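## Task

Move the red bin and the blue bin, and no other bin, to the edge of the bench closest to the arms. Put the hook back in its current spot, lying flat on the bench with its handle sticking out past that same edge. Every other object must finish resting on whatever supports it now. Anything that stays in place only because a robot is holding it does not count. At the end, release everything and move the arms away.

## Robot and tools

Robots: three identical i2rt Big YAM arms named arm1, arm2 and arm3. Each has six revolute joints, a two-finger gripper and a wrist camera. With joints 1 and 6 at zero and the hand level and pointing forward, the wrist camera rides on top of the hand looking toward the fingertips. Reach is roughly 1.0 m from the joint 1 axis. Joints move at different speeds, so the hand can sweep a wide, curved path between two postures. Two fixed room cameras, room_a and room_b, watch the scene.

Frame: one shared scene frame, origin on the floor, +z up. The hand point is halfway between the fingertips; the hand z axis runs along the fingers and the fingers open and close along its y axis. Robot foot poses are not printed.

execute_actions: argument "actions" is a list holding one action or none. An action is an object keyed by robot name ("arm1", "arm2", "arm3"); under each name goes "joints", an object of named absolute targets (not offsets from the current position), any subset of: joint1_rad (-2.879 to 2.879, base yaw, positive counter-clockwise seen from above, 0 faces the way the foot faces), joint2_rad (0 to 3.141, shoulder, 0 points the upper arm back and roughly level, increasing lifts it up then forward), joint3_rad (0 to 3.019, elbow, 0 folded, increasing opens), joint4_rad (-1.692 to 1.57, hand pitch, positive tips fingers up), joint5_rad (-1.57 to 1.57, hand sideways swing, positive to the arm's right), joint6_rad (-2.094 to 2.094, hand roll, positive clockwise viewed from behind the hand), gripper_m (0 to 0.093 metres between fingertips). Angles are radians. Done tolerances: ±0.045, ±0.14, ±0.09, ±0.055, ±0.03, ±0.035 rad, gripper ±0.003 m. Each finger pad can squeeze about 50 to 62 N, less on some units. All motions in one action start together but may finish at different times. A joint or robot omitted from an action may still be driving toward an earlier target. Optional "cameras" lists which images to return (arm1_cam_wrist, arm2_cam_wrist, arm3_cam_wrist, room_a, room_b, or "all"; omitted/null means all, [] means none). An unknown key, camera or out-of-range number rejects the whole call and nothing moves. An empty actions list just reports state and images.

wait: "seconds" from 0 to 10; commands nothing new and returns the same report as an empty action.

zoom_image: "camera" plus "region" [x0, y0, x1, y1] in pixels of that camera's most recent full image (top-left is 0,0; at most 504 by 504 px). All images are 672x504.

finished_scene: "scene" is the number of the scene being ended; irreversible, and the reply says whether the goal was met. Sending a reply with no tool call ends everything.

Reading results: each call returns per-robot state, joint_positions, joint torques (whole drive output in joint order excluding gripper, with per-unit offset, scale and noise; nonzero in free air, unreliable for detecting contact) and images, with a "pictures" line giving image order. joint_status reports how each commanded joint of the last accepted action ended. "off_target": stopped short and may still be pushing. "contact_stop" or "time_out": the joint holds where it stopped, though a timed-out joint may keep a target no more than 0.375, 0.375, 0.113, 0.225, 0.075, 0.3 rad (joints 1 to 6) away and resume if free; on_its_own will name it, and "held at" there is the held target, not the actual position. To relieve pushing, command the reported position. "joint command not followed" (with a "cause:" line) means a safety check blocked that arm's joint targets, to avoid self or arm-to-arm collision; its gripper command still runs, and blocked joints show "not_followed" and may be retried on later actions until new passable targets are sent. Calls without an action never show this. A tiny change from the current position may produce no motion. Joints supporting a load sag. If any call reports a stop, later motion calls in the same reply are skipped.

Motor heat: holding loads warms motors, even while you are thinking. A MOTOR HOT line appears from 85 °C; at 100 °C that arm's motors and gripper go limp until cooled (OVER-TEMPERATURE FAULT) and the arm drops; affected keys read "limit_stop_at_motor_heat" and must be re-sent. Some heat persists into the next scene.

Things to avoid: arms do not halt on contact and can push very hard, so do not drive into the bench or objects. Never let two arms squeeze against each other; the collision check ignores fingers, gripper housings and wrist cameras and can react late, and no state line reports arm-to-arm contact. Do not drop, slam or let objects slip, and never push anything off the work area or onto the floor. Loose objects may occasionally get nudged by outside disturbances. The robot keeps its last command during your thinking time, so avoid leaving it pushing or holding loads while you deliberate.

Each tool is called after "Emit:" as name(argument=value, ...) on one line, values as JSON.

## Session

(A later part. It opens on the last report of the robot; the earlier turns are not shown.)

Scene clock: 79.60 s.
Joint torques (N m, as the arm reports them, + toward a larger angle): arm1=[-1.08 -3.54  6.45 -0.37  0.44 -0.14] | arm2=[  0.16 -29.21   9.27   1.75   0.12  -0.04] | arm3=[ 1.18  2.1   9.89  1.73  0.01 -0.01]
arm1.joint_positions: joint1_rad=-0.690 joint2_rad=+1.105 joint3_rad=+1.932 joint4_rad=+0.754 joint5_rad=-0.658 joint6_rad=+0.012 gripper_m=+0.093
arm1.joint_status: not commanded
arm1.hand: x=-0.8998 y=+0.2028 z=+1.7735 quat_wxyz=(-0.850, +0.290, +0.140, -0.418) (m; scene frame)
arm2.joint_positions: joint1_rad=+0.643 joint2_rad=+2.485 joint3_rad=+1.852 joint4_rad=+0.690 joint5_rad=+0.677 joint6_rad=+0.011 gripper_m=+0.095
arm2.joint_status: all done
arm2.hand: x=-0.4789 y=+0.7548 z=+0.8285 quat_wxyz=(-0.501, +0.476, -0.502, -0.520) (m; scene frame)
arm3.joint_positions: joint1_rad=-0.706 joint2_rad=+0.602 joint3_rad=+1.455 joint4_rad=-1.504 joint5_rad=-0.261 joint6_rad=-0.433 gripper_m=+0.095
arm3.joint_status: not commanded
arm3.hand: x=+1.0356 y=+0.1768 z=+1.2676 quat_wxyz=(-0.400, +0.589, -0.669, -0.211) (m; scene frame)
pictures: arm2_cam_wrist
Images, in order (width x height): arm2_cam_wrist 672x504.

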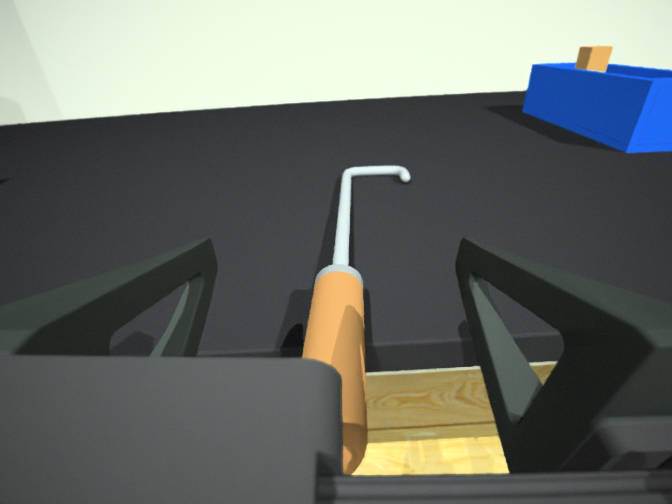

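Emit:
execute_actions(actions=[{"arm2":{"joints":{"joint1_rad":0.685,"joint2_rad":2.52,"joint3_rad":1.77,"joint4_rad":0.74,"joint5_rad":0.73}}}], cameras=["arm2_cam_wrist"])

Scene clock: 83.27 s.
Joint torques (N m, as the arm reports them, + toward a larger angle): arm1=[-1.04 -3.54  6.44 -0.37  0.44 -0.15] | arm2=[  0.   -27.12   6.91   1.81   0.2   -0.06] | arm3=[ 1.06  1.37  9.91  1.65  0.01 -0.02]
arm1.joint_positions: joint1_rad=-0.690 joint2_rad=+1.105 joint3_rad=+1.932 joint4_rad=+0.754 joint5_rad=-0.658 joint6_rad=+0.012 gripper_m=+0.093
arm1.joint_status: not commanded
arm1.hand: x=-0.8998 y=+0.2028 z=+1.7735 quat_wxyz=(-0.850, +0.290, +0.140, -0.418) (m; scene frame)
arm2.joint_positions: joint1_rad=+0.687 joint2_rad=+2.515 joint3_rad=+1.777 joint4_rad=+0.728 joint5_rad=+0.726 joint6_rad=+0.011 gripper_m=+0.095
arm2.joint_status: all done
arm2.hand: x=-0.4904 y=+0.7186 z=+0.7734 quat_wxyz=(-0.500, +0.499, -0.505, -0.496) (m; scene frame)
arm3.joint_positions: joint1_rad=-0.706 joint2_rad=+0.602 joint3_rad=+1.455 joint4_rad=-1.504 joint5_rad=-0.261 joint6_rad=-0.433 gripper_m=+0.095
arm3.joint_status: not commanded
arm3.hand: x=+1.0356 y=+0.1768 z=+1.2676 quat_wxyz=(-0.400, +0.589, -0.669, -0.211) (m; scene frame)
pictures: arm2_cam_wrist
Images, in order (width x height): arm2_cam_wrist 672x504.

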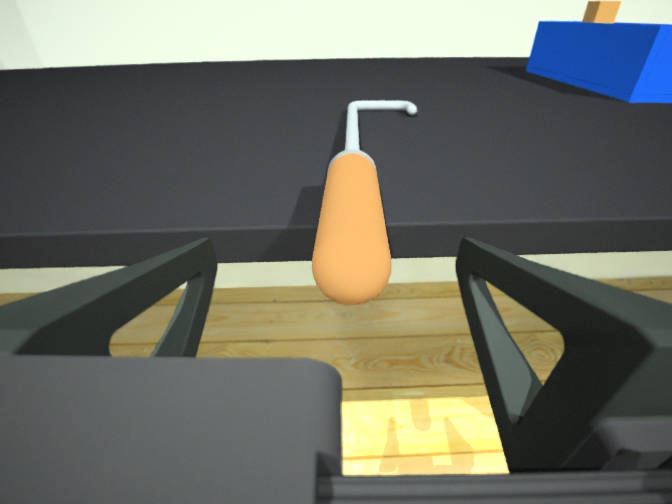

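That overshot, so I'll move forward again.

Emit:
execute_actions(actions=[{"arm2":{"joints":{"joint1_rad":0.65,"joint2_rad":2.56,"joint3_rad":1.90,"joint4_rad":0.69,"joint5_rad":0.71}}}], cameras=["arm2_cam_wrist"])

Scene clock: 86.50 s.
Joint torques (N m, as the arm reports them, + toward a larger angle): arm1=[-1.07 -3.55  6.45 -0.36  0.44 -0.15] | arm2=[ -0.27 -27.99  11.54   1.23  -0.1   -0.08] | arm3=[ 1.1   1.68  9.83  1.51  0.05 -0.02]
arm1.joint_positions: joint1_rad=-0.690 joint2_rad=+1.105 joint3_rad=+1.932 joint4_rad=+0.754 joint5_rad=-0.658 joint6_rad=+0.012 gripper_m=+0.093
arm1.joint_status: not commanded
arm1.hand: x=-0.8998 y=+0.2028 z=+1.7735 quat_wxyz=(-0.850, +0.290, +0.140, -0.418) (m; scene frame)
arm2.joint_positions: joint1_rad=+0.650 joint2_rad=+2.550 joint3_rad=+1.846 joint4_rad=+0.695 joint5_rad=+0.714 joint6_rad=+0.011 gripper_m=+0.095
arm2.joint_status: all done
arm2.hand: x=-0.4746 y=+0.7466 z=+0.7710 quat_wxyz=(-0.506, +0.492, -0.511, -0.490) (m; scene frame)
arm3.joint_positions: joint1_rad=-0.706 joint2_rad=+0.602 joint3_rad=+1.455 joint4_rad=-1.504 joint5_rad=-0.261 joint6_rad=-0.433 gripper_m=+0.095
arm3.joint_status: not commanded
arm3.hand: x=+1.0356 y=+0.1768 z=+1.2676 quat_wxyz=(-0.400, +0.589, -0.669, -0.211) (m; scene frame)
pictures: arm2_cam_wrist
Images, in order (width x height): arm2_cam_wrist 672x504.

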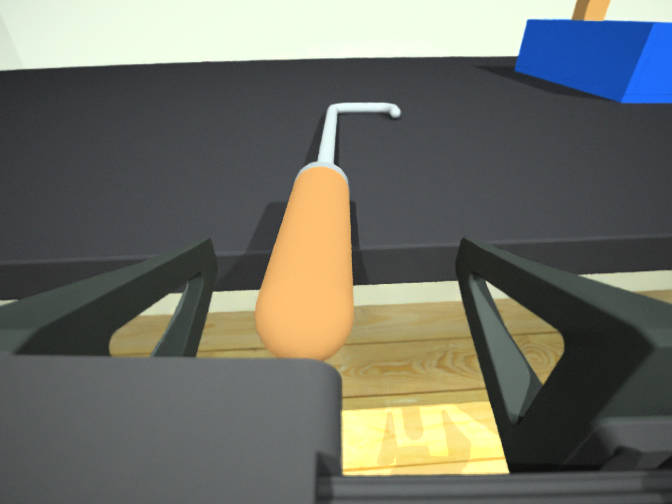

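Emit:
execute_actions(actions=[{"arm2":{"joints":{"gripper_m":0}}}], cameras=["arm2_cam_wrist"])

Emit:
execute_actions(actions=[{"arm2":{"joints":{"joint2_rad":2.485,"joint6_rad":0.8}}}], cameras=[])

Emit:
execute_actions(actions=[{"arm2":{"joints":{"joint2_rad":2.45,"joint6_rad":1.58}}}], cameras=["arm2_cam_wrist"])

Emit:
execute_actions(actions=[{"arm2":{"joints":{"joint2_rad":2.22,"joint3_rad":2.0,"joint4_rad":0.44}}}], cameras=[])

Emit:
execute_actions(actions=[{"arm2":{"joints":{"joint1_rad":-0.03,"joint5_rad":0}}}], cameras=["arm2_cam_wrist","room_a"])

Scene clock: 92.80 s.
Joint torques (N m, as the arm reports them, + toward a larger angle): arm1=[-1.08 -3.56  6.45 -0.36  0.44 -0.15] | arm2=[ -0.45 -27.52  11.49   1.25  -0.01  -0.05] | arm3=[0.45 1.96 9.73 1.76 0.   0.01]
arm1.joint_positions: joint1_rad=-0.690 joint2_rad=+1.105 joint3_rad=+1.932 joint4_rad=+0.754 joint5_rad=-0.658 joint6_rad=+0.012 gripper_m=+0.093
arm1.joint_status: not commanded
arm1.hand: x=-0.8998 y=+0.2028 z=+1.7735 quat_wxyz=(-0.850, +0.290, +0.140, -0.418) (m; scene frame)
arm2.joint_positions: joint1_rad=+0.650 joint2_rad=+2.550 joint3_rad=+1.846 joint4_rad=+0.695 joint5_rad=+0.711 joint6_rad=+0.010 gripper_m=+0.029
arm2.joint_status: gripper_m off_target (ended at +0.029, target +0.000)
arm2.hand: x=-0.4751 y=+0.7466 z=+0.7710 quat_wxyz=(-0.506, +0.493, -0.511, -0.491) (m; scene frame)
arm3.joint_positions: joint1_rad=-0.706 joint2_rad=+0.602 joint3_rad=+1.455 joint4_rad=-1.504 joint5_rad=-0.261 joint6_rad=-0.433 gripper_m=+0.095
arm3.joint_status: not commanded
arm3.hand: x=+1.0356 y=+0.1768 z=+1.2676 quat_wxyz=(-0.400, +0.589, -0.669, -0.211) (m; scene frame)
pictures: arm2_cam_wrist
Images, in order (width x height): arm2_cam_wrist 672x504.

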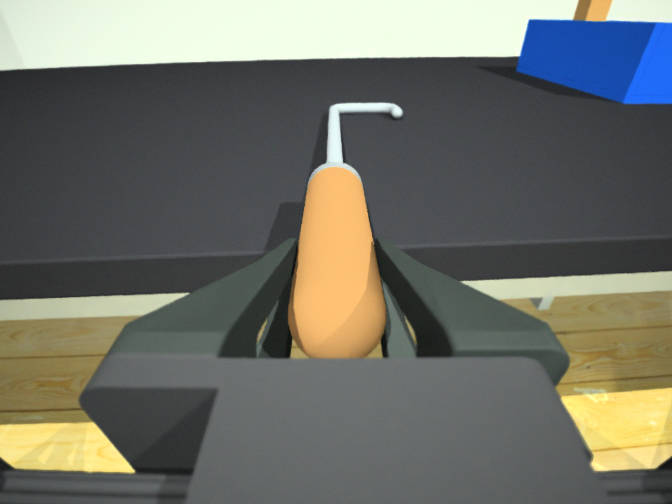

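Scene clock: 94.53 s.
Joint torques (N m, as the arm reports them, + toward a larger angle): arm1=[-1.06 -3.54  6.45 -0.36  0.44 -0.14] | arm2=[ -0.28 -30.71  11.64   1.6   -0.03   0.22] | arm3=[ 0.83  1.39  9.8   1.6   0.   -0.01]
arm1.joint_positions: joint1_rad=-0.690 joint2_rad=+1.105 joint3_rad=+1.932 joint4_rad=+0.754 joint5_rad=-0.658 joint6_rad=+0.012 gripper_m=+0.093
arm1.joint_status: not commanded
arm1.hand: x=-0.8998 y=+0.2028 z=+1.7735 quat_wxyz=(-0.850, +0.290, +0.140, -0.418) (m; scene frame)
arm2.joint_positions: joint1_rad=+0.650 joint2_rad=+2.511 joint3_rad=+1.846 joint4_rad=+0.683 joint5_rad=+0.711 joint6_rad=+0.773 gripper_m=+0.029
arm2.joint_status: all done
arm2.hand: x=-0.4771 y=+0.7490 z=+0.8014 quat_wxyz=(-0.284, +0.259, -0.653, -0.652) (m; scene frame)
arm3.joint_positions: joint1_rad=-0.706 joint2_rad=+0.602 joint3_rad=+1.455 joint4_rad=-1.504 joint5_rad=-0.261 joint6_rad=-0.433 gripper_m=+0.095
arm3.joint_status: not commanded
arm3.hand: x=+1.0356 y=+0.1768 z=+1.2676 quat_wxyz=(-0.400, +0.589, -0.669, -0.211) (m; scene frame)
pictures: none
No camera images: the call's "cameras" was empty. Leave "cameras" out to get every camera's image.

Scene clock: 96.27 s.
Joint torques (N m, as the arm reports them, + toward a larger angle): arm1=[-1.07 -3.55  6.45 -0.37  0.44 -0.15] | arm2=[ -0.61 -32.1   11.75   1.73  -0.02   0.07] | arm3=[ 0.97  1.29  9.85  1.73 -0.03 -0.01]
arm1.joint_positions: joint1_rad=-0.690 joint2_rad=+1.105 joint3_rad=+1.932 joint4_rad=+0.754 joint5_rad=-0.658 joint6_rad=+0.012 gripper_m=+0.093
arm1.joint_status: not commanded
arm1.hand: x=-0.8998 y=+0.2028 z=+1.7735 quat_wxyz=(-0.850, +0.290, +0.140, -0.418) (m; scene frame)
arm2.joint_positions: joint1_rad=+0.650 joint2_rad=+2.492 joint3_rad=+1.846 joint4_rad=+0.676 joint5_rad=+0.711 joint6_rad=+1.563 gripper_m=+0.029
arm2.joint_status: all done
arm2.hand: x=-0.4778 y=+0.7499 z=+0.8163 quat_wxyz=(-0.008, -0.015, -0.699, -0.715) (m; scene frame)
arm3.joint_positions: joint1_rad=-0.706 joint2_rad=+0.602 joint3_rad=+1.455 joint4_rad=-1.504 joint5_rad=-0.261 joint6_rad=-0.433 gripper_m=+0.095
arm3.joint_status: not commanded
arm3.hand: x=+1.0356 y=+0.1768 z=+1.2676 quat_wxyz=(-0.400, +0.589, -0.669, -0.211) (m; scene frame)
pictures: arm2_cam_wrist
Images, in order (width x height): arm2_cam_wrist 672x504.

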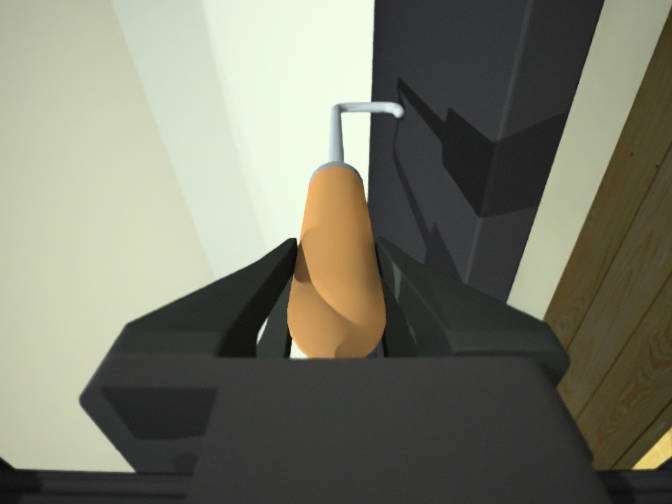

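Scene clock: 97.83 s.
Joint torques (N m, as the arm reports them, + toward a larger angle): arm1=[-1.07 -3.56  6.44 -0.37  0.44 -0.15] | arm2=[ -0.66 -31.15  13.8    2.13  -0.04   0.06] | arm3=[ 0.95  1.72  9.9   1.6   0.01 -0.01]
arm1.joint_positions: joint1_rad=-0.690 joint2_rad=+1.105 joint3_rad=+1.932 joint4_rad=+0.754 joint5_rad=-0.658 joint6_rad=+0.012 gripper_m=+0.093
arm1.joint_status: not commanded
arm1.hand: x=-0.8998 y=+0.2028 z=+1.7735 quat_wxyz=(-0.850, +0.290, +0.140, -0.418) (m; scene frame)
arm2.joint_positions: joint1_rad=+0.650 joint2_rad=+2.257 joint3_rad=+1.933 joint4_rad=+0.415 joint5_rad=+0.711 joint6_rad=+1.565 gripper_m=+0.029
arm2.joint_status: all done
arm2.hand: x=-0.4820 y=+0.7548 z=+1.0126 quat_wxyz=(+0.007, -0.030, -0.682, -0.731) (m; scene frame)
arm3.joint_positions: joint1_rad=-0.706 joint2_rad=+0.602 joint3_rad=+1.455 joint4_rad=-1.504 joint5_rad=-0.261 joint6_rad=-0.433 gripper_m=+0.095
arm3.joint_status: not commanded
arm3.hand: x=+1.0356 y=+0.1768 z=+1.2676 quat_wxyz=(-0.400, +0.589, -0.669, -0.211) (m; scene frame)
pictures: none
No camera images: the call's "cameras" was empty. Leave "cameras" out to get every camera's image.

Scene clock: 100.47 s.
Joint torques (N m, as the arm reports them, + toward a larger angle): arm1=[-1.05 -3.53  6.44 -0.37  0.44 -0.15] | arm2=[  0.37 -31.07  13.98   2.58  -0.07   0.07] | arm3=[0.89 1.48 9.8  1.78 0.01 0.02]
arm1.joint_positions: joint1_rad=-0.690 joint2_rad=+1.105 joint3_rad=+1.932 joint4_rad=+0.754 joint5_rad=-0.658 joint6_rad=+0.012 gripper_m=+0.093
arm1.joint_status: not commanded
arm1.hand: x=-0.8998 y=+0.2028 z=+1.7735 quat_wxyz=(-0.850, +0.290, +0.140, -0.418) (m; scene frame)
arm2.joint_positions: joint1_rad=-0.038 joint2_rad=+2.258 joint3_rad=+1.933 joint4_rad=+0.410 joint5_rad=+0.002 joint6_rad=+1.569 gripper_m=+0.029
arm2.joint_status: all done
arm2.hand: x=-0.0074 y=+0.9207 z=+1.0152 quat_wxyz=(-0.005, -0.003, -0.676, -0.737) (m; scene frame)
arm3.joint_positions: joint1_rad=-0.706 joint2_rad=+0.602 joint3_rad=+1.455 joint4_rad=-1.504 joint5_rad=-0.261 joint6_rad=-0.433 gripper_m=+0.095
arm3.joint_status: not commanded
arm3.hand: x=+1.0356 y=+0.1768 z=+1.2676 quat_wxyz=(-0.400, +0.589, -0.669, -0.211) (m; scene frame)
pictures: arm2_cam_wrist, room_a
Images, in order (width x height): arm2_cam_wrist 672x504, room_a 672x504.

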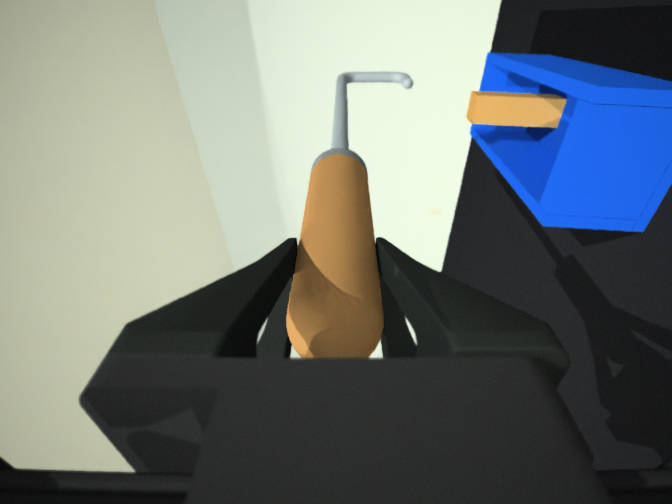

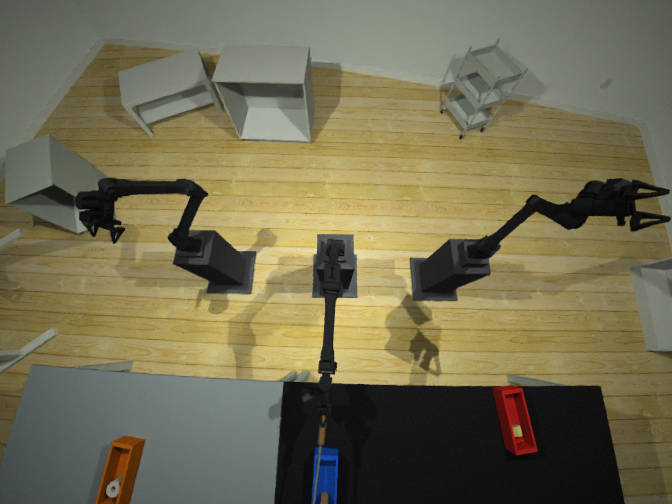

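Emit:
execute_actions(actions=[{"arm2":{"joints":{"joint1_rad":0.005,"joint3_rad":1.88}}}], cameras=["arm2_cam_wrist"])

Emit:
execute_actions(actions=[{"arm2":{"joints":{"joint3_rad":1.77}}}], cameras=["arm2_cam_wrist","room_a"])

Scene clock: 103.73 s.
Joint torques (N m, as the arm reports them, + toward a larger angle): arm1=[-1.08 -3.57  6.44 -0.37  0.44 -0.14] | arm2=[ -1.22 -31.63  10.65   2.72   0.02   0.03] | arm3=[ 0.68  2.4   9.84  1.78 -0.03 -0.01]
arm1.joint_positions: joint1_rad=-0.690 joint2_rad=+1.105 joint3_rad=+1.932 joint4_rad=+0.754 joint5_rad=-0.658 joint6_rad=+0.012 gripper_m=+0.093
arm1.joint_status: not commanded
arm1.hand: x=-0.8998 y=+0.2028 z=+1.7735 quat_wxyz=(-0.850, +0.290, +0.140, -0.418) (m; scene frame)
arm2.joint_positions: joint1_rad=+0.009 joint2_rad=+2.267 joint3_rad=+1.858 joint4_rad=+0.405 joint5_rad=+0.000 joint6_rad=+1.570 gripper_m=+0.029
arm2.joint_status: all done
arm2.hand: x=-0.0509 y=+0.9118 z=+0.9600 quat_wxyz=(+0.012, +0.014, -0.709, -0.705) (m; scene frame)
arm3.joint_positions: joint1_rad=-0.706 joint2_rad=+0.602 joint3_rad=+1.455 joint4_rad=-1.504 joint5_rad=-0.261 joint6_rad=-0.433 gripper_m=+0.095
arm3.joint_status: not commanded
arm3.hand: x=+1.0356 y=+0.1768 z=+1.2676 quat_wxyz=(-0.400, +0.589, -0.669, -0.211) (m; scene frame)
pictures: arm2_cam_wrist
Images, in order (width x height): arm2_cam_wrist 672x504.

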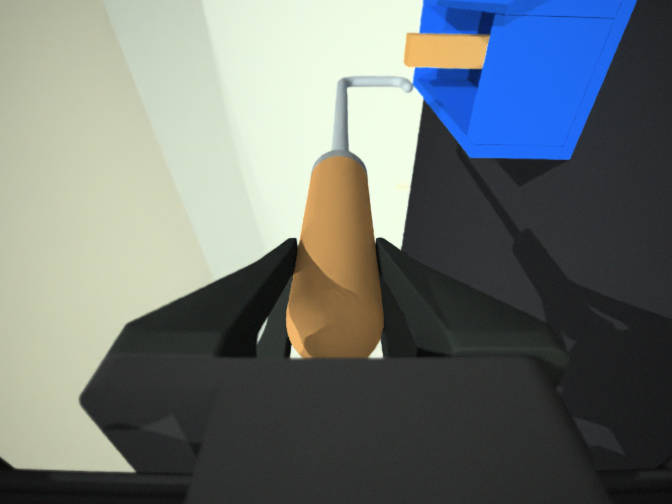

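Scene clock: 104.67 s.
Joint torques (N m, as the arm reports them, + toward a larger angle): arm1=[-1.05 -3.53  6.44 -0.36  0.44 -0.15] | arm2=[ -0.9  -30.81  10.14   2.91   0.06   0.03] | arm3=[ 0.6   1.61  9.83  1.58  0.06 -0.03]
arm1.joint_positions: joint1_rad=-0.690 joint2_rad=+1.105 joint3_rad=+1.932 joint4_rad=+0.754 joint5_rad=-0.658 joint6_rad=+0.012 gripper_m=+0.093
arm1.joint_status: not commanded
arm1.hand: x=-0.8998 y=+0.2028 z=+1.7735 quat_wxyz=(-0.850, +0.290, +0.140, -0.418) (m; scene frame)
arm2.joint_positions: joint1_rad=+0.009 joint2_rad=+2.271 joint3_rad=+1.746 joint4_rad=+0.403 joint5_rad=+0.000 joint6_rad=+1.570 gripper_m=+0.029
arm2.joint_status: all done
arm2.hand: x=-0.0500 y=+0.8909 z=+0.8907 quat_wxyz=(+0.012, +0.015, -0.749, -0.662) (m; scene frame)
arm3.joint_positions: joint1_rad=-0.706 joint2_rad=+0.602 joint3_rad=+1.455 joint4_rad=-1.504 joint5_rad=-0.261 joint6_rad=-0.433 gripper_m=+0.095
arm3.joint_status: not commanded
arm3.hand: x=+1.0356 y=+0.1768 z=+1.2676 quat_wxyz=(-0.400, +0.589, -0.669, -0.211) (m; scene frame)
pictures: arm2_cam_wrist, room_a
Images, in order (width x height): arm2_cam_wrist 672x504, room_a 672x504.

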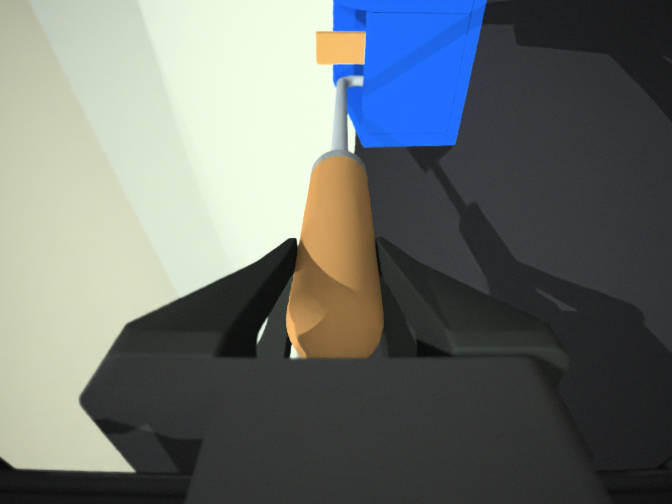

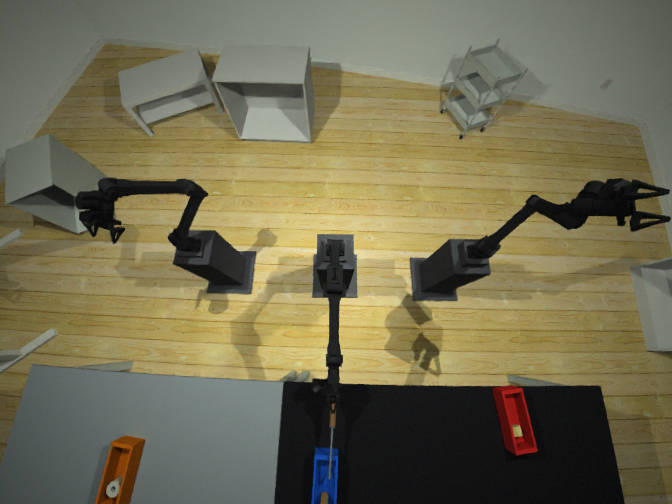

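Emit:
execute_actions(actions=[{"arm2":{"joints":{"joint1_rad":-0.005,"joint2_rad":2.12,"joint3_rad":1.61}}}], cameras=[])

Emit:
execute_actions(actions=[{"arm2":{"joints":{"joint2_rad":1.98,"joint3_rad":1.42}}}], cameras=["arm2_cam_wrist"])

Emit:
execute_actions(actions=[{"arm2":{"joints":{"joint2_rad":1.77,"joint3_rad":1.155}}}], cameras=[])

Emit:
execute_actions(actions=[{"arm2":{"joints":{"joint2_rad":1.46,"joint3_rad":0.79}}}], cameras=["arm2_cam_wrist","room_a"])

Scene clock: 110.23 s.
Joint torques (N m, as the arm reports them, + toward a larger angle): arm1=[-1.08 -3.54  6.45 -0.36  0.44 -0.15] | arm2=[ -1.2  -29.55   8.96   2.85   0.02   0.03] | arm3=[ 1.11  1.41  9.87  1.74 -0.02  0.01]
arm1.joint_positions: joint1_rad=-0.690 joint2_rad=+1.105 joint3_rad=+1.932 joint4_rad=+0.754 joint5_rad=-0.658 joint6_rad=+0.012 gripper_m=+0.093
arm1.joint_status: not commanded
arm1.hand: x=-0.8998 y=+0.2028 z=+1.7735 quat_wxyz=(-0.850, +0.290, +0.140, -0.418) (m; scene frame)
arm2.joint_positions: joint1_rad=+0.005 joint2_rad=+2.168 joint3_rad=+1.602 joint4_rad=+0.403 joint5_rad=+0.000 joint6_rad=+1.570 gripper_m=+0.029
arm2.joint_status: all done
arm2.hand: x=-0.0454 y=+0.8547 z=+0.8966 quat_wxyz=(+0.010, +0.013, -0.762, -0.647) (m; scene frame)
arm3.joint_positions: joint1_rad=-0.706 joint2_rad=+0.602 joint3_rad=+1.455 joint4_rad=-1.504 joint5_rad=-0.261 joint6_rad=-0.433 gripper_m=+0.095
arm3.joint_status: not commanded
arm3.hand: x=+1.0356 y=+0.1768 z=+1.2676 quat_wxyz=(-0.400, +0.589, -0.669, -0.211) (m; scene frame)
pictures: none
No camera images: the call's "cameras" was empty. Leave "cameras" out to get every camera's image.

Scene clock: 111.17 s.
Joint torques (N m, as the arm reports them, + toward a larger angle): arm1=[-1.07 -3.56  6.44 -0.36  0.44 -0.15] | arm2=[ -1.29 -26.97   8.84   2.82   0.05   0.04] | arm3=[ 1.27  1.87 10.03  1.71  0.    0.  ]
arm1.joint_positions: joint1_rad=-0.690 joint2_rad=+1.105 joint3_rad=+1.932 joint4_rad=+0.754 joint5_rad=-0.658 joint6_rad=+0.012 gripper_m=+0.093
arm1.joint_status: not commanded
arm1.hand: x=-0.8998 y=+0.2028 z=+1.7735 quat_wxyz=(-0.850, +0.290, +0.140, -0.418) (m; scene frame)
arm2.joint_positions: joint1_rad=+0.005 joint2_rad=+2.020 joint3_rad=+1.412 joint4_rad=+0.403 joint5_rad=+0.000 joint6_rad=+1.570 gripper_m=+0.029
arm2.joint_status: all done
arm2.hand: x=-0.0436 y=+0.8005 z=+0.9100 quat_wxyz=(+0.010, +0.014, -0.776, -0.631) (m; scene frame)
arm3.joint_positions: joint1_rad=-0.706 joint2_rad=+0.602 joint3_rad=+1.455 joint4_rad=-1.504 joint5_rad=-0.261 joint6_rad=-0.433 gripper_m=+0.095
arm3.joint_status: not commanded
arm3.hand: x=+1.0356 y=+0.1768 z=+1.2676 quat_wxyz=(-0.400, +0.589, -0.669, -0.211) (m; scene frame)
pictures: arm2_cam_wrist
Images, in order (width x height): arm2_cam_wrist 672x504.

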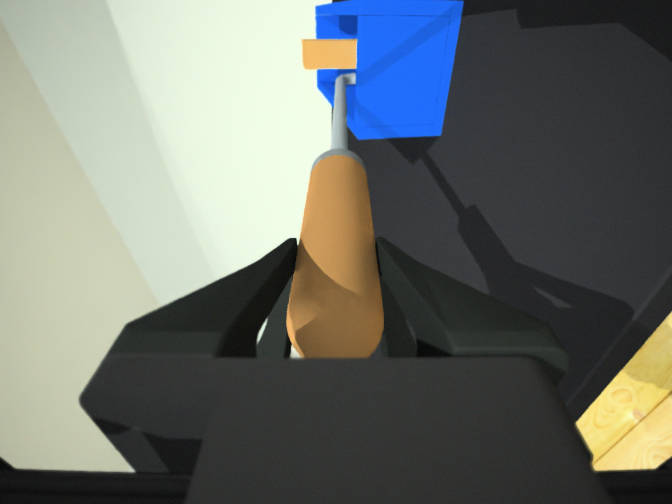

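Scene clock: 112.17 s.
Joint torques (N m, as the arm reports them, + toward a larger angle): arm1=[-1.08 -3.55  6.44 -0.36  0.44 -0.14] | arm2=[ -1.44 -21.91   8.5    2.74   0.06   0.05] | arm3=[ 0.94  2.01  9.92  1.79 -0.02  0.  ]
arm1.joint_positions: joint1_rad=-0.690 joint2_rad=+1.105 joint3_rad=+1.932 joint4_rad=+0.754 joint5_rad=-0.658 joint6_rad=+0.012 gripper_m=+0.093
arm1.joint_status: not commanded
arm1.hand: x=-0.8998 y=+0.2028 z=+1.7735 quat_wxyz=(-0.850, +0.290, +0.140, -0.418) (m; scene frame)
arm2.joint_positions: joint1_rad=+0.005 joint2_rad=+1.801 joint3_rad=+1.148 joint4_rad=+0.403 joint5_rad=+0.000 joint6_rad=+1.570 gripper_m=+0.029
arm2.joint_status: all done
arm2.hand: x=-0.0408 y=+0.7147 z=+0.9267 quat_wxyz=(+0.009, +0.014, -0.790, -0.613) (m; scene frame)
arm3.joint_positions: joint1_rad=-0.706 joint2_rad=+0.602 joint3_rad=+1.455 joint4_rad=-1.504 joint5_rad=-0.261 joint6_rad=-0.433 gripper_m=+0.095
arm3.joint_status: not commanded
arm3.hand: x=+1.0356 y=+0.1768 z=+1.2676 quat_wxyz=(-0.400, +0.589, -0.669, -0.211) (m; scene frame)
pictures: none
No camera images: the call's "cameras" was empty. Leave "cameras" out to get every camera's image.

Scene clock: 113.23 s.
Joint torques (N m, as the arm reports them, + toward a larger angle): arm1=[-1.09 -3.57  6.44 -0.37  0.44 -0.14] | arm2=[ -1.35 -15.11   8.36   2.8    0.05   0.03] | arm3=[ 0.79  2.01  9.88  1.68  0.02 -0.03]
arm1.joint_positions: joint1_rad=-0.690 joint2_rad=+1.105 joint3_rad=+1.932 joint4_rad=+0.754 joint5_rad=-0.658 joint6_rad=+0.012 gripper_m=+0.093
arm1.joint_status: not commanded
arm1.hand: x=-0.8998 y=+0.2028 z=+1.7735 quat_wxyz=(-0.850, +0.290, +0.140, -0.418) (m; scene frame)
arm2.joint_positions: joint1_rad=+0.005 joint2_rad=+1.482 joint3_rad=+0.782 joint4_rad=+0.404 joint5_rad=+0.000 joint6_rad=+1.570 gripper_m=+0.029
arm2.joint_status: all done
arm2.hand: x=-0.0363 y=+0.5821 z=+0.9318 quat_wxyz=(+0.009, +0.014, -0.804, -0.595) (m; scene frame)
arm3.joint_positions: joint1_rad=-0.706 joint2_rad=+0.602 joint3_rad=+1.455 joint4_rad=-1.504 joint5_rad=-0.261 joint6_rad=-0.433 gripper_m=+0.095
arm3.joint_status: not commanded
arm3.hand: x=+1.0356 y=+0.1768 z=+1.2676 quat_wxyz=(-0.400, +0.589, -0.669, -0.211) (m; scene frame)
pictures: arm2_cam_wrist, room_a
Images, in order (width x height): arm2_cam_wrist 672x504, room_a 672x504.

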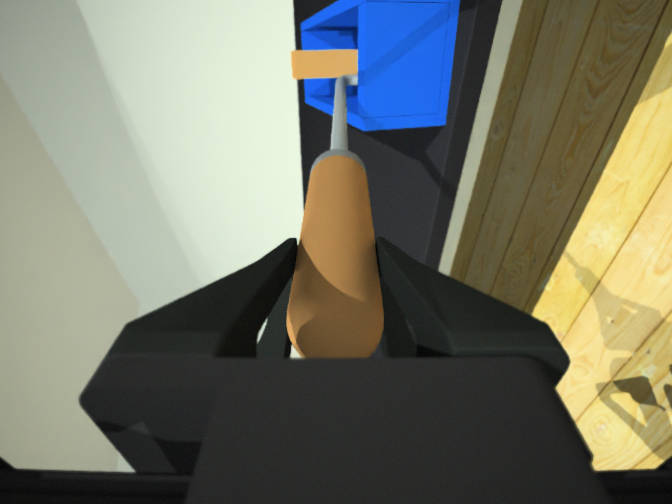

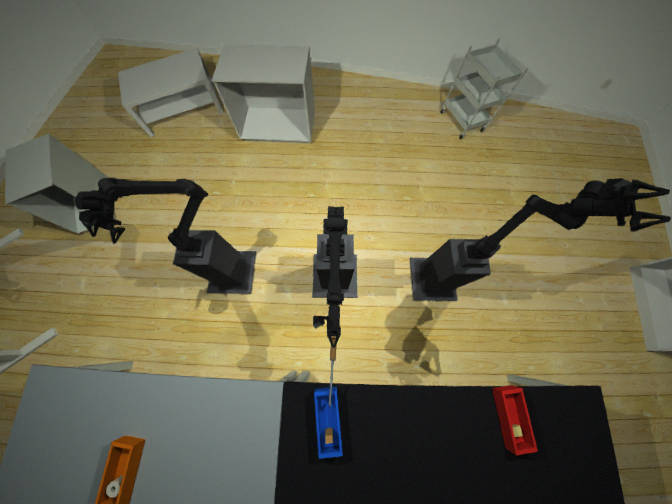

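Emit:
execute_actions(actions=[{"arm2":{"joints":{"joint1_rad":-0.03,"joint2_rad":1.39,"joint3_rad":0.725}}}], cameras=["arm2_cam_wrist","room_a"])

Emit:
execute_actions(actions=[{"arm2":{"joints":{"joint3_rad":0.95,"joint4_rad":0.6}}}], cameras=[])

Emit:
execute_actions(actions=[{"arm2":{"joints":{"joint1_rad":0.66,"joint2_rad":2.2,"joint3_rad":1.91,"joint4_rad":0.55,"joint5_rad":0.71}}}], cameras=["arm2_cam_wrist"])

Emit:
execute_actions(actions=[{"arm2":{"joints":{"joint2_rad":2.42,"joint4_rad":0.71,"joint6_rad":0}}}], cameras=["arm2_cam_wrist"])

Scene clock: 117.67 s.
Joint torques (N m, as the arm reports them, + toward a larger angle): arm1=[-1.07 -3.52  6.45 -0.36  0.44 -0.14] | arm2=[ -0.83 -15.3    8.73   2.7    0.11   0.03] | arm3=[ 1.16  1.62  9.82  1.6  -0.01 -0.01]
arm1.joint_positions: joint1_rad=-0.690 joint2_rad=+1.105 joint3_rad=+1.932 joint4_rad=+0.754 joint5_rad=-0.658 joint6_rad=+0.012 gripper_m=+0.093
arm1.joint_status: not commanded
arm1.hand: x=-0.8998 y=+0.2028 z=+1.7735 quat_wxyz=(-0.850, +0.290, +0.140, -0.418) (m; scene frame)
arm2.joint_positions: joint1_rad=-0.023 joint2_rad=+1.427 joint3_rad=+0.711 joint4_rad=+0.405 joint5_rad=-0.002 joint6_rad=+1.570 gripper_m=+0.029
arm2.joint_status: all done
arm2.hand: x=-0.0198 y=+0.5561 z=+0.9248 quat_wxyz=(+0.001, +0.003, -0.808, -0.589) (m; scene frame)
arm3.joint_positions: joint1_rad=-0.706 joint2_rad=+0.602 joint3_rad=+1.455 joint4_rad=-1.504 joint5_rad=-0.261 joint6_rad=-0.433 gripper_m=+0.095
arm3.joint_status: not commanded
arm3.hand: x=+1.0356 y=+0.1768 z=+1.2676 quat_wxyz=(-0.400, +0.589, -0.669, -0.211) (m; scene frame)
pictures: arm2_cam_wrist, room_a
Images, in order (width x height): arm2_cam_wrist 672x504, room_a 672x504.

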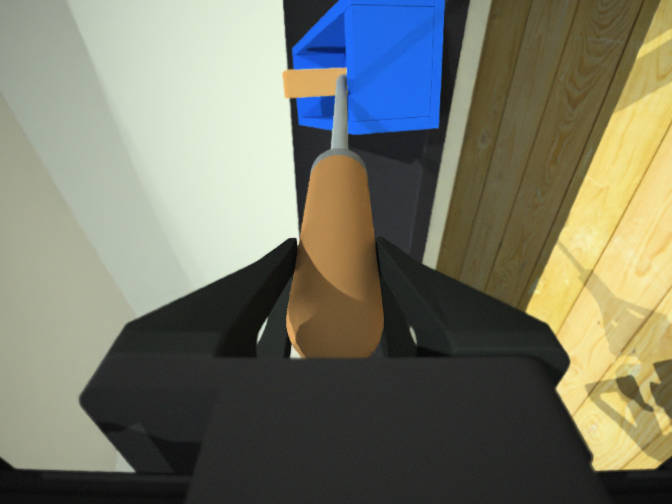

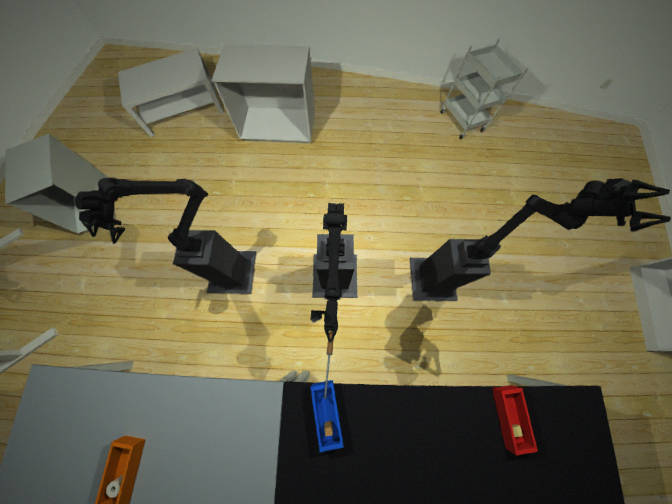

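Scene clock: 118.73 s.
Joint torques (N m, as the arm reports them, + toward a larger angle): arm1=[-1.09 -3.55  6.45 -0.37  0.44 -0.15] | arm2=[ -1.36 -15.17  13.45   2.73   0.08   0.03] | arm3=[0.8  1.03 9.85 1.67 0.   0.  ]
arm1.joint_positions: joint1_rad=-0.690 joint2_rad=+1.105 joint3_rad=+1.932 joint4_rad=+0.754 joint5_rad=-0.658 joint6_rad=+0.012 gripper_m=+0.093
arm1.joint_status: not commanded
arm1.hand: x=-0.8998 y=+0.2028 z=+1.7735 quat_wxyz=(-0.850, +0.290, +0.140, -0.418) (m; scene frame)
arm2.joint_positions: joint1_rad=-0.023 joint2_rad=+1.413 joint3_rad=+0.881 joint4_rad=+0.564 joint5_rad=-0.002 joint6_rad=+1.571 gripper_m=+0.029
arm2.joint_status: all done
arm2.hand: x=-0.0203 y=+0.6038 z=+1.0652 quat_wxyz=(+0.002, +0.003, -0.696, -0.718) (m; scene frame)
arm3.joint_positions: joint1_rad=-0.706 joint2_rad=+0.602 joint3_rad=+1.455 joint4_rad=-1.504 joint5_rad=-0.261 joint6_rad=-0.433 gripper_m=+0.095
arm3.joint_status: not commanded
arm3.hand: x=+1.0356 y=+0.1768 z=+1.2676 quat_wxyz=(-0.400, +0.589, -0.669, -0.211) (m; scene frame)
pictures: none
No camera images: the call's "cameras" was empty. Leave "cameras" out to get every camera's image.

Scene clock: 121.70 s.
Joint torques (N m, as the arm reports them, + toward a larger angle): arm1=[-1.06 -3.57  6.45 -0.37  0.44 -0.15] | arm2=[ -0.05 -31.17  15.81   2.32  -0.1    0.02] | arm3=[ 1.37  1.07  9.9   1.76 -0.01  0.01]
arm1.joint_positions: joint1_rad=-0.690 joint2_rad=+1.105 joint3_rad=+1.932 joint4_rad=+0.754 joint5_rad=-0.658 joint6_rad=+0.012 gripper_m=+0.093
arm1.joint_status: not commanded
arm1.hand: x=-0.8998 y=+0.2028 z=+1.7735 quat_wxyz=(-0.850, +0.290, +0.140, -0.418) (m; scene frame)
arm2.joint_positions: joint1_rad=+0.657 joint2_rad=+2.251 joint3_rad=+1.814 joint4_rad=+0.520 joint5_rad=+0.713 joint6_rad=+1.571 gripper_m=+0.029
arm2.joint_status: joint3_rad time_out (moved +0.932 of +1.029); the others done
arm2.on_its_own: joint3_rad reads +1.814 and still pushes toward +1.910 since a time_out
arm2.hand: x=-0.4758 y=+0.7381 z=+0.9721 quat_wxyz=(+0.009, -0.028, -0.684, -0.729) (m; scene frame)
arm3.joint_positions: joint1_rad=-0.706 joint2_rad=+0.602 joint3_rad=+1.455 joint4_rad=-1.504 joint5_rad=-0.261 joint6_rad=-0.433 gripper_m=+0.095
arm3.joint_status: not commanded
arm3.hand: x=+1.0356 y=+0.1768 z=+1.2676 quat_wxyz=(-0.400, +0.589, -0.669, -0.211) (m; scene frame)
pictures: arm2_cam_wrist
Images, in order (width x height): arm2_cam_wrist 672x504.

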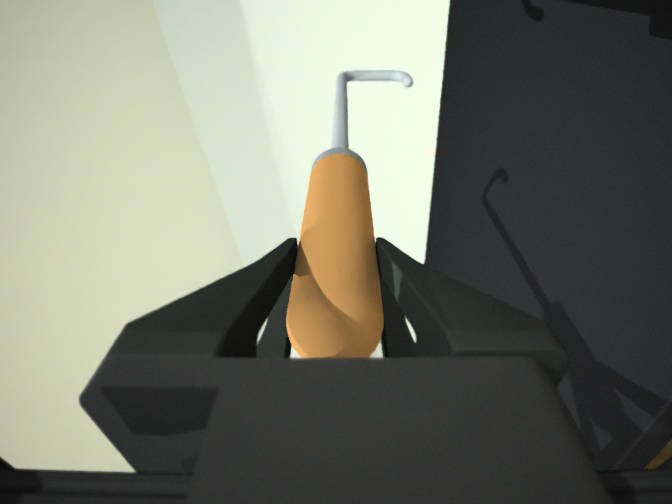

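not run: a stop came earlier in this reply.

Emit:
execute_actions(actions=[{"arm2":{"joints":{"joint2_rad":2.42,"joint4_rad":0.71,"joint6_rad":0}}}], cameras=[])

Emit:
execute_actions(actions=[{"arm2":{"joints":{"joint2_rad":2.55}}}], cameras=["arm2_cam_wrist"])

Scene clock: 126.73 s.
Joint torques (N m, as the arm reports them, + toward a larger angle): arm1=[-1.1  -3.55  6.44 -0.36  0.44 -0.14] | arm2=[ -0.37 -32.95  12.67   2.71  -0.03  -0.14] | arm3=[ 1.29  1.96  9.79  1.68 -0.03 -0.01]
arm1.joint_positions: joint1_rad=-0.690 joint2_rad=+1.105 joint3_rad=+1.932 joint4_rad=+0.754 joint5_rad=-0.658 joint6_rad=+0.012 gripper_m=+0.093
arm1.joint_status: not commanded
arm1.hand: x=-0.8998 y=+0.2028 z=+1.7735 quat_wxyz=(-0.850, +0.290, +0.140, -0.418) (m; scene frame)
arm2.joint_positions: joint1_rad=+0.657 joint2_rad=+2.467 joint3_rad=+1.844 joint4_rad=+0.672 joint5_rad=+0.712 joint6_rad=+0.015 gripper_m=+0.029
arm2.joint_status: all done
arm2.hand: x=-0.4833 y=+0.7471 z=+0.8362 quat_wxyz=(-0.504, +0.473, -0.508, -0.514) (m; scene frame)
arm3.joint_positions: joint1_rad=-0.706 joint2_rad=+0.602 joint3_rad=+1.455 joint4_rad=-1.504 joint5_rad=-0.261 joint6_rad=-0.433 gripper_m=+0.095
arm3.joint_status: not commanded
arm3.hand: x=+1.0356 y=+0.1768 z=+1.2676 quat_wxyz=(-0.400, +0.589, -0.669, -0.211) (m; scene frame)
pictures: none
No camera images: the call's "cameras" was empty. Leave "cameras" out to get every camera's image.

Scene clock: 127.67 s.
Joint torques (N m, as the arm reports them, + toward a larger angle): arm1=[-1.06 -3.52  6.45 -0.36  0.44 -0.14] | arm2=[ -0.17 -28.48  11.74   1.61   0.    -0.06] | arm3=[ 0.68  1.66  9.8   1.57  0.   -0.02]
arm1.joint_positions: joint1_rad=-0.690 joint2_rad=+1.105 joint3_rad=+1.932 joint4_rad=+0.754 joint5_rad=-0.658 joint6_rad=+0.012 gripper_m=+0.093
arm1.joint_status: not commanded
arm1.hand: x=-0.8998 y=+0.2028 z=+1.7735 quat_wxyz=(-0.850, +0.290, +0.140, -0.418) (m; scene frame)
arm2.joint_positions: joint1_rad=+0.657 joint2_rad=+2.553 joint3_rad=+1.851 joint4_rad=+0.703 joint5_rad=+0.711 joint6_rad=+0.006 gripper_m=+0.029
arm2.joint_status: all done
arm2.hand: x=-0.4809 y=+0.7442 z=+0.7724 quat_wxyz=(-0.505, +0.492, -0.508, -0.495) (m; scene frame)
arm3.joint_positions: joint1_rad=-0.706 joint2_rad=+0.602 joint3_rad=+1.455 joint4_rad=-1.504 joint5_rad=-0.261 joint6_rad=-0.433 gripper_m=+0.095
arm3.joint_status: not commanded
arm3.hand: x=+1.0356 y=+0.1768 z=+1.2676 quat_wxyz=(-0.400, +0.589, -0.669, -0.211) (m; scene frame)
pictures: arm2_cam_wrist
Images, in order (width x height): arm2_cam_wrist 672x504.

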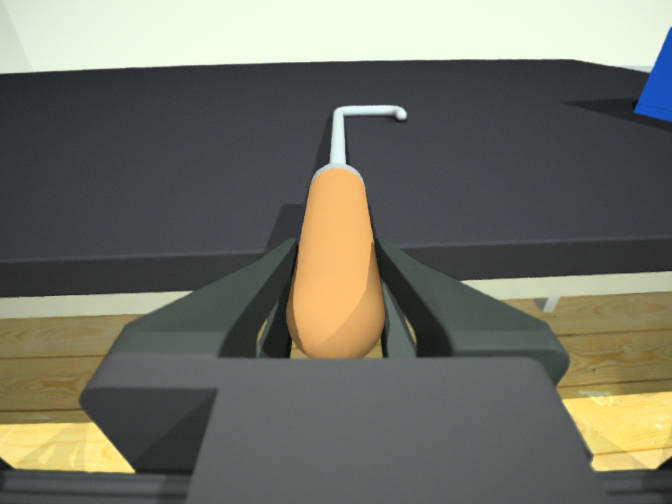

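Emit:
execute_actions(actions=[{"arm2":{"joints":{"gripper_m":0.093}}}], cameras=[])

Emit:
execute_actions(actions=[{"arm2":{"joints":{"joint2_rad":1.1}},"arm1":{"joints":{"joint3_rad":1.92}}}], cameras=[])

Emit:
execute_actions(actions=[{"arm1":{"joints":{"joint2_rad":2.4}}}], cameras=[])

Emit:
execute_actions(actions=[{"arm1":{"joints":{"joint2_rad":2.595}}}], cameras=["arm1_cam_wrist"])

Scene clock: 132.00 s.
Joint torques (N m, as the arm reports them, + toward a larger angle): arm1=[-1.07 -3.55  6.44 -0.36  0.44 -0.15] | arm2=[ -0.61 -28.9   11.9    1.68   0.01  -0.03] | arm3=[ 0.59  1.55  9.99  1.67  0.   -0.02]
arm1.joint_positions: joint1_rad=-0.690 joint2_rad=+1.105 joint3_rad=+1.932 joint4_rad=+0.754 joint5_rad=-0.658 joint6_rad=+0.012 gripper_m=+0.093
arm1.joint_status: not commanded
arm1.hand: x=-0.8998 y=+0.2028 z=+1.7735 quat_wxyz=(-0.850, +0.290, +0.140, -0.418) (m; scene frame)
arm2.joint_positions: joint1_rad=+0.657 joint2_rad=+2.553 joint3_rad=+1.852 joint4_rad=+0.703 joint5_rad=+0.711 joint6_rad=+0.006 gripper_m=+0.093
arm2.joint_status: all done
arm2.hand: x=-0.4811 y=+0.7444 z=+0.7730 quat_wxyz=(-0.505, +0.492, -0.507, -0.495) (m; scene frame)
arm3.joint_positions: joint1_rad=-0.706 joint2_rad=+0.602 joint3_rad=+1.455 joint4_rad=-1.504 joint5_rad=-0.261 joint6_rad=-0.433 gripper_m=+0.095
arm3.joint_status: not commanded
arm3.hand: x=+1.0356 y=+0.1768 z=+1.2676 quat_wxyz=(-0.400, +0.589, -0.669, -0.211) (m; scene frame)
pictures: none
No camera images: the call's "cameras" was empty. Leave "cameras" out to get every camera's image.

Scene clock: 134.50 s.
Joint torques (N m, as the arm reports them, + toward a larger angle): arm1=[-1.04 -3.58  5.63 -0.35  0.44 -0.15] | arm2=[-0.11 -2.    5.05 -0.58 -0.38 -0.06] | arm3=[ 1.1   1.63  9.85  1.74 -0.02 -0.04]
arm1.joint_positions: joint1_rad=-0.690 joint2_rad=+1.105 joint3_rad=+1.919 joint4_rad=+0.754 joint5_rad=-0.658 joint6_rad=+0.012 gripper_m=+0.093
arm1.joint_status: all done
arm1.hand: x=-0.8962 y=+0.2074 z=+1.7703 quat_wxyz=(-0.849, +0.292, +0.135, -0.419) (m; scene frame)
arm2.joint_positions: joint1_rad=+0.657 joint2_rad=+1.098 joint3_rad=+1.910 joint4_rad=+0.712 joint5_rad=+0.710 joint6_rad=+0.006 gripper_m=+0.093
arm2.joint_status: all done
arm2.hand: x=-0.0470 y=+0.2121 z=+1.7161 quat_wxyz=(-0.406, -0.129, -0.323, -0.845) (m; scene frame)
arm3.joint_positions: joint1_rad=-0.706 joint2_rad=+0.602 joint3_rad=+1.455 joint4_rad=-1.504 joint5_rad=-0.261 joint6_rad=-0.433 gripper_m=+0.095
arm3.joint_status: not commanded
arm3.hand: x=+1.0356 y=+0.1768 z=+1.2676 quat_wxyz=(-0.400, +0.589, -0.669, -0.211) (m; scene frame)
pictures: none
No camera images: the call's "cameras" was empty. Leave "cameras" out to get every camera's image.

Scene clock: 136.43 s.
Joint torques (N m, as the arm reports them, + toward a larger angle): arm1=[ -0.99 -26.69  11.68   1.96   0.05  -0.2 ] | arm2=[-0.09 -1.8   4.94 -0.5  -0.4  -0.09] | arm3=[1.06 1.9  9.6  1.65 0.04 0.04]
arm1.joint_positions: joint1_rad=-0.690 joint2_rad=+2.421 joint3_rad=+1.878 joint4_rad=+0.737 joint5_rad=-0.658 joint6_rad=+0.012 gripper_m=+0.093
arm1.joint_status: all done
arm1.hand: x=-0.4620 y=+0.7615 z=+0.9510 quat_wxyz=(-0.563, +0.483, -0.438, -0.508) (m; scene frame)
arm2.joint_positions: joint1_rad=+0.657 joint2_rad=+1.098 joint3_rad=+1.910 joint4_rad=+0.712 joint5_rad=+0.710 joint6_rad=+0.006 gripper_m=+0.093
arm2.joint_status: not commanded
arm2.hand: x=-0.0470 y=+0.2121 z=+1.7161 quat_wxyz=(-0.406, -0.129, -0.323, -0.845) (m; scene frame)
arm3.joint_positions: joint1_rad=-0.706 joint2_rad=+0.602 joint3_rad=+1.455 joint4_rad=-1.504 joint5_rad=-0.261 joint6_rad=-0.433 gripper_m=+0.095
arm3.joint_status: not commanded
arm3.hand: x=+1.0356 y=+0.1768 z=+1.2676 quat_wxyz=(-0.400, +0.589, -0.669, -0.211) (m; scene frame)
pictures: none
No camera images: the call's "cameras" was empty. Leave "cameras" out to get every camera's image.

Scene clock: 137.63 s.
Joint torques (N m, as the arm reports them, + toward a larger angle): arm1=[ -1.   -27.41   9.52   1.93  -0.03  -0.22] | arm2=[ 0.03 -2.06  4.99 -0.54 -0.38 -0.07] | arm3=[ 0.76  1.79  9.91  1.77 -0.01 -0.01]
arm1.joint_positions: joint1_rad=-0.690 joint2_rad=+2.622 joint3_rad=+1.894 joint4_rad=+0.741 joint5_rad=-0.658 joint6_rad=+0.012 gripper_m=+0.093
arm1.joint_status: all done
arm1.hand: x=-0.4660 y=+0.7573 z=+0.7873 quat_wxyz=(-0.502, +0.493, -0.503, -0.502) (m; scene frame)
arm2.joint_positions: joint1_rad=+0.657 joint2_rad=+1.098 joint3_rad=+1.910 joint4_rad=+0.712 joint5_rad=+0.710 joint6_rad=+0.006 gripper_m=+0.093
arm2.joint_status: not commanded
arm2.hand: x=-0.0470 y=+0.2121 z=+1.7161 quat_wxyz=(-0.406, -0.129, -0.323, -0.845) (m; scene frame)
arm3.joint_positions: joint1_rad=-0.706 joint2_rad=+0.602 joint3_rad=+1.455 joint4_rad=-1.504 joint5_rad=-0.261 joint6_rad=-0.433 gripper_m=+0.095
arm3.joint_status: not commanded
arm3.hand: x=+1.0356 y=+0.1768 z=+1.2676 quat_wxyz=(-0.400, +0.589, -0.669, -0.211) (m; scene frame)
pictures: arm1_cam_wrist
Images, in order (width x height): arm1_cam_wrist 672x504.

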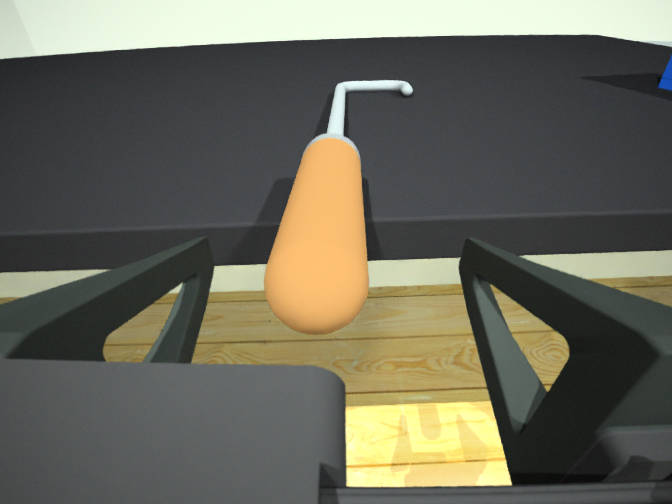

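Emit:
execute_actions(actions=[{"arm1":{"joints":{"joint1_rad":-0.665,"joint3_rad":1.96,"joint5_rad":-0.62,"gripper_m":0.06}}}], cameras=["arm1_cam_wrist"])

Scene clock: 140.50 s.
Joint torques (N m, as the arm reports them, + toward a larger angle): arm1=[ -1.29 -27.52  11.17   1.92   0.15  -0.21] | arm2=[-0.45 -2.2   4.99 -0.52 -0.4  -0.07] | arm3=[ 0.74  2.05  9.79  1.64 -0.02 -0.01]
arm1.joint_positions: joint1_rad=-0.669 joint2_rad=+2.622 joint3_rad=+1.914 joint4_rad=+0.741 joint5_rad=-0.622 joint6_rad=+0.012 gripper_m=+0.060
arm1.joint_status: all done
arm1.hand: x=-0.4727 y=+0.7707 z=+0.7973 quat_wxyz=(-0.513, +0.488, -0.500, -0.499) (m; scene frame)
arm2.joint_positions: joint1_rad=+0.657 joint2_rad=+1.098 joint3_rad=+1.910 joint4_rad=+0.712 joint5_rad=+0.710 joint6_rad=+0.006 gripper_m=+0.093
arm2.joint_status: not commanded
arm2.hand: x=-0.0470 y=+0.2121 z=+1.7161 quat_wxyz=(-0.406, -0.129, -0.323, -0.845) (m; scene frame)
arm3.joint_positions: joint1_rad=-0.706 joint2_rad=+0.602 joint3_rad=+1.455 joint4_rad=-1.504 joint5_rad=-0.261 joint6_rad=-0.433 gripper_m=+0.095
arm3.joint_status: not commanded
arm3.hand: x=+1.0356 y=+0.1768 z=+1.2676 quat_wxyz=(-0.400, +0.589, -0.669, -0.211) (m; scene frame)
pictures: arm1_cam_wrist
Images, in order (width x height): arm1_cam_wrist 672x504.

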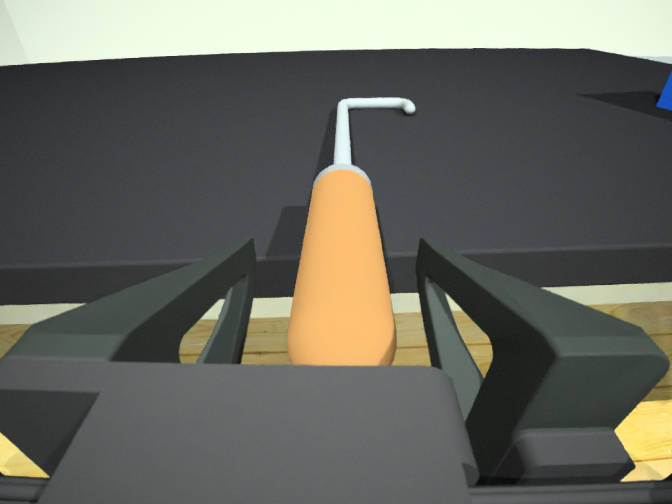

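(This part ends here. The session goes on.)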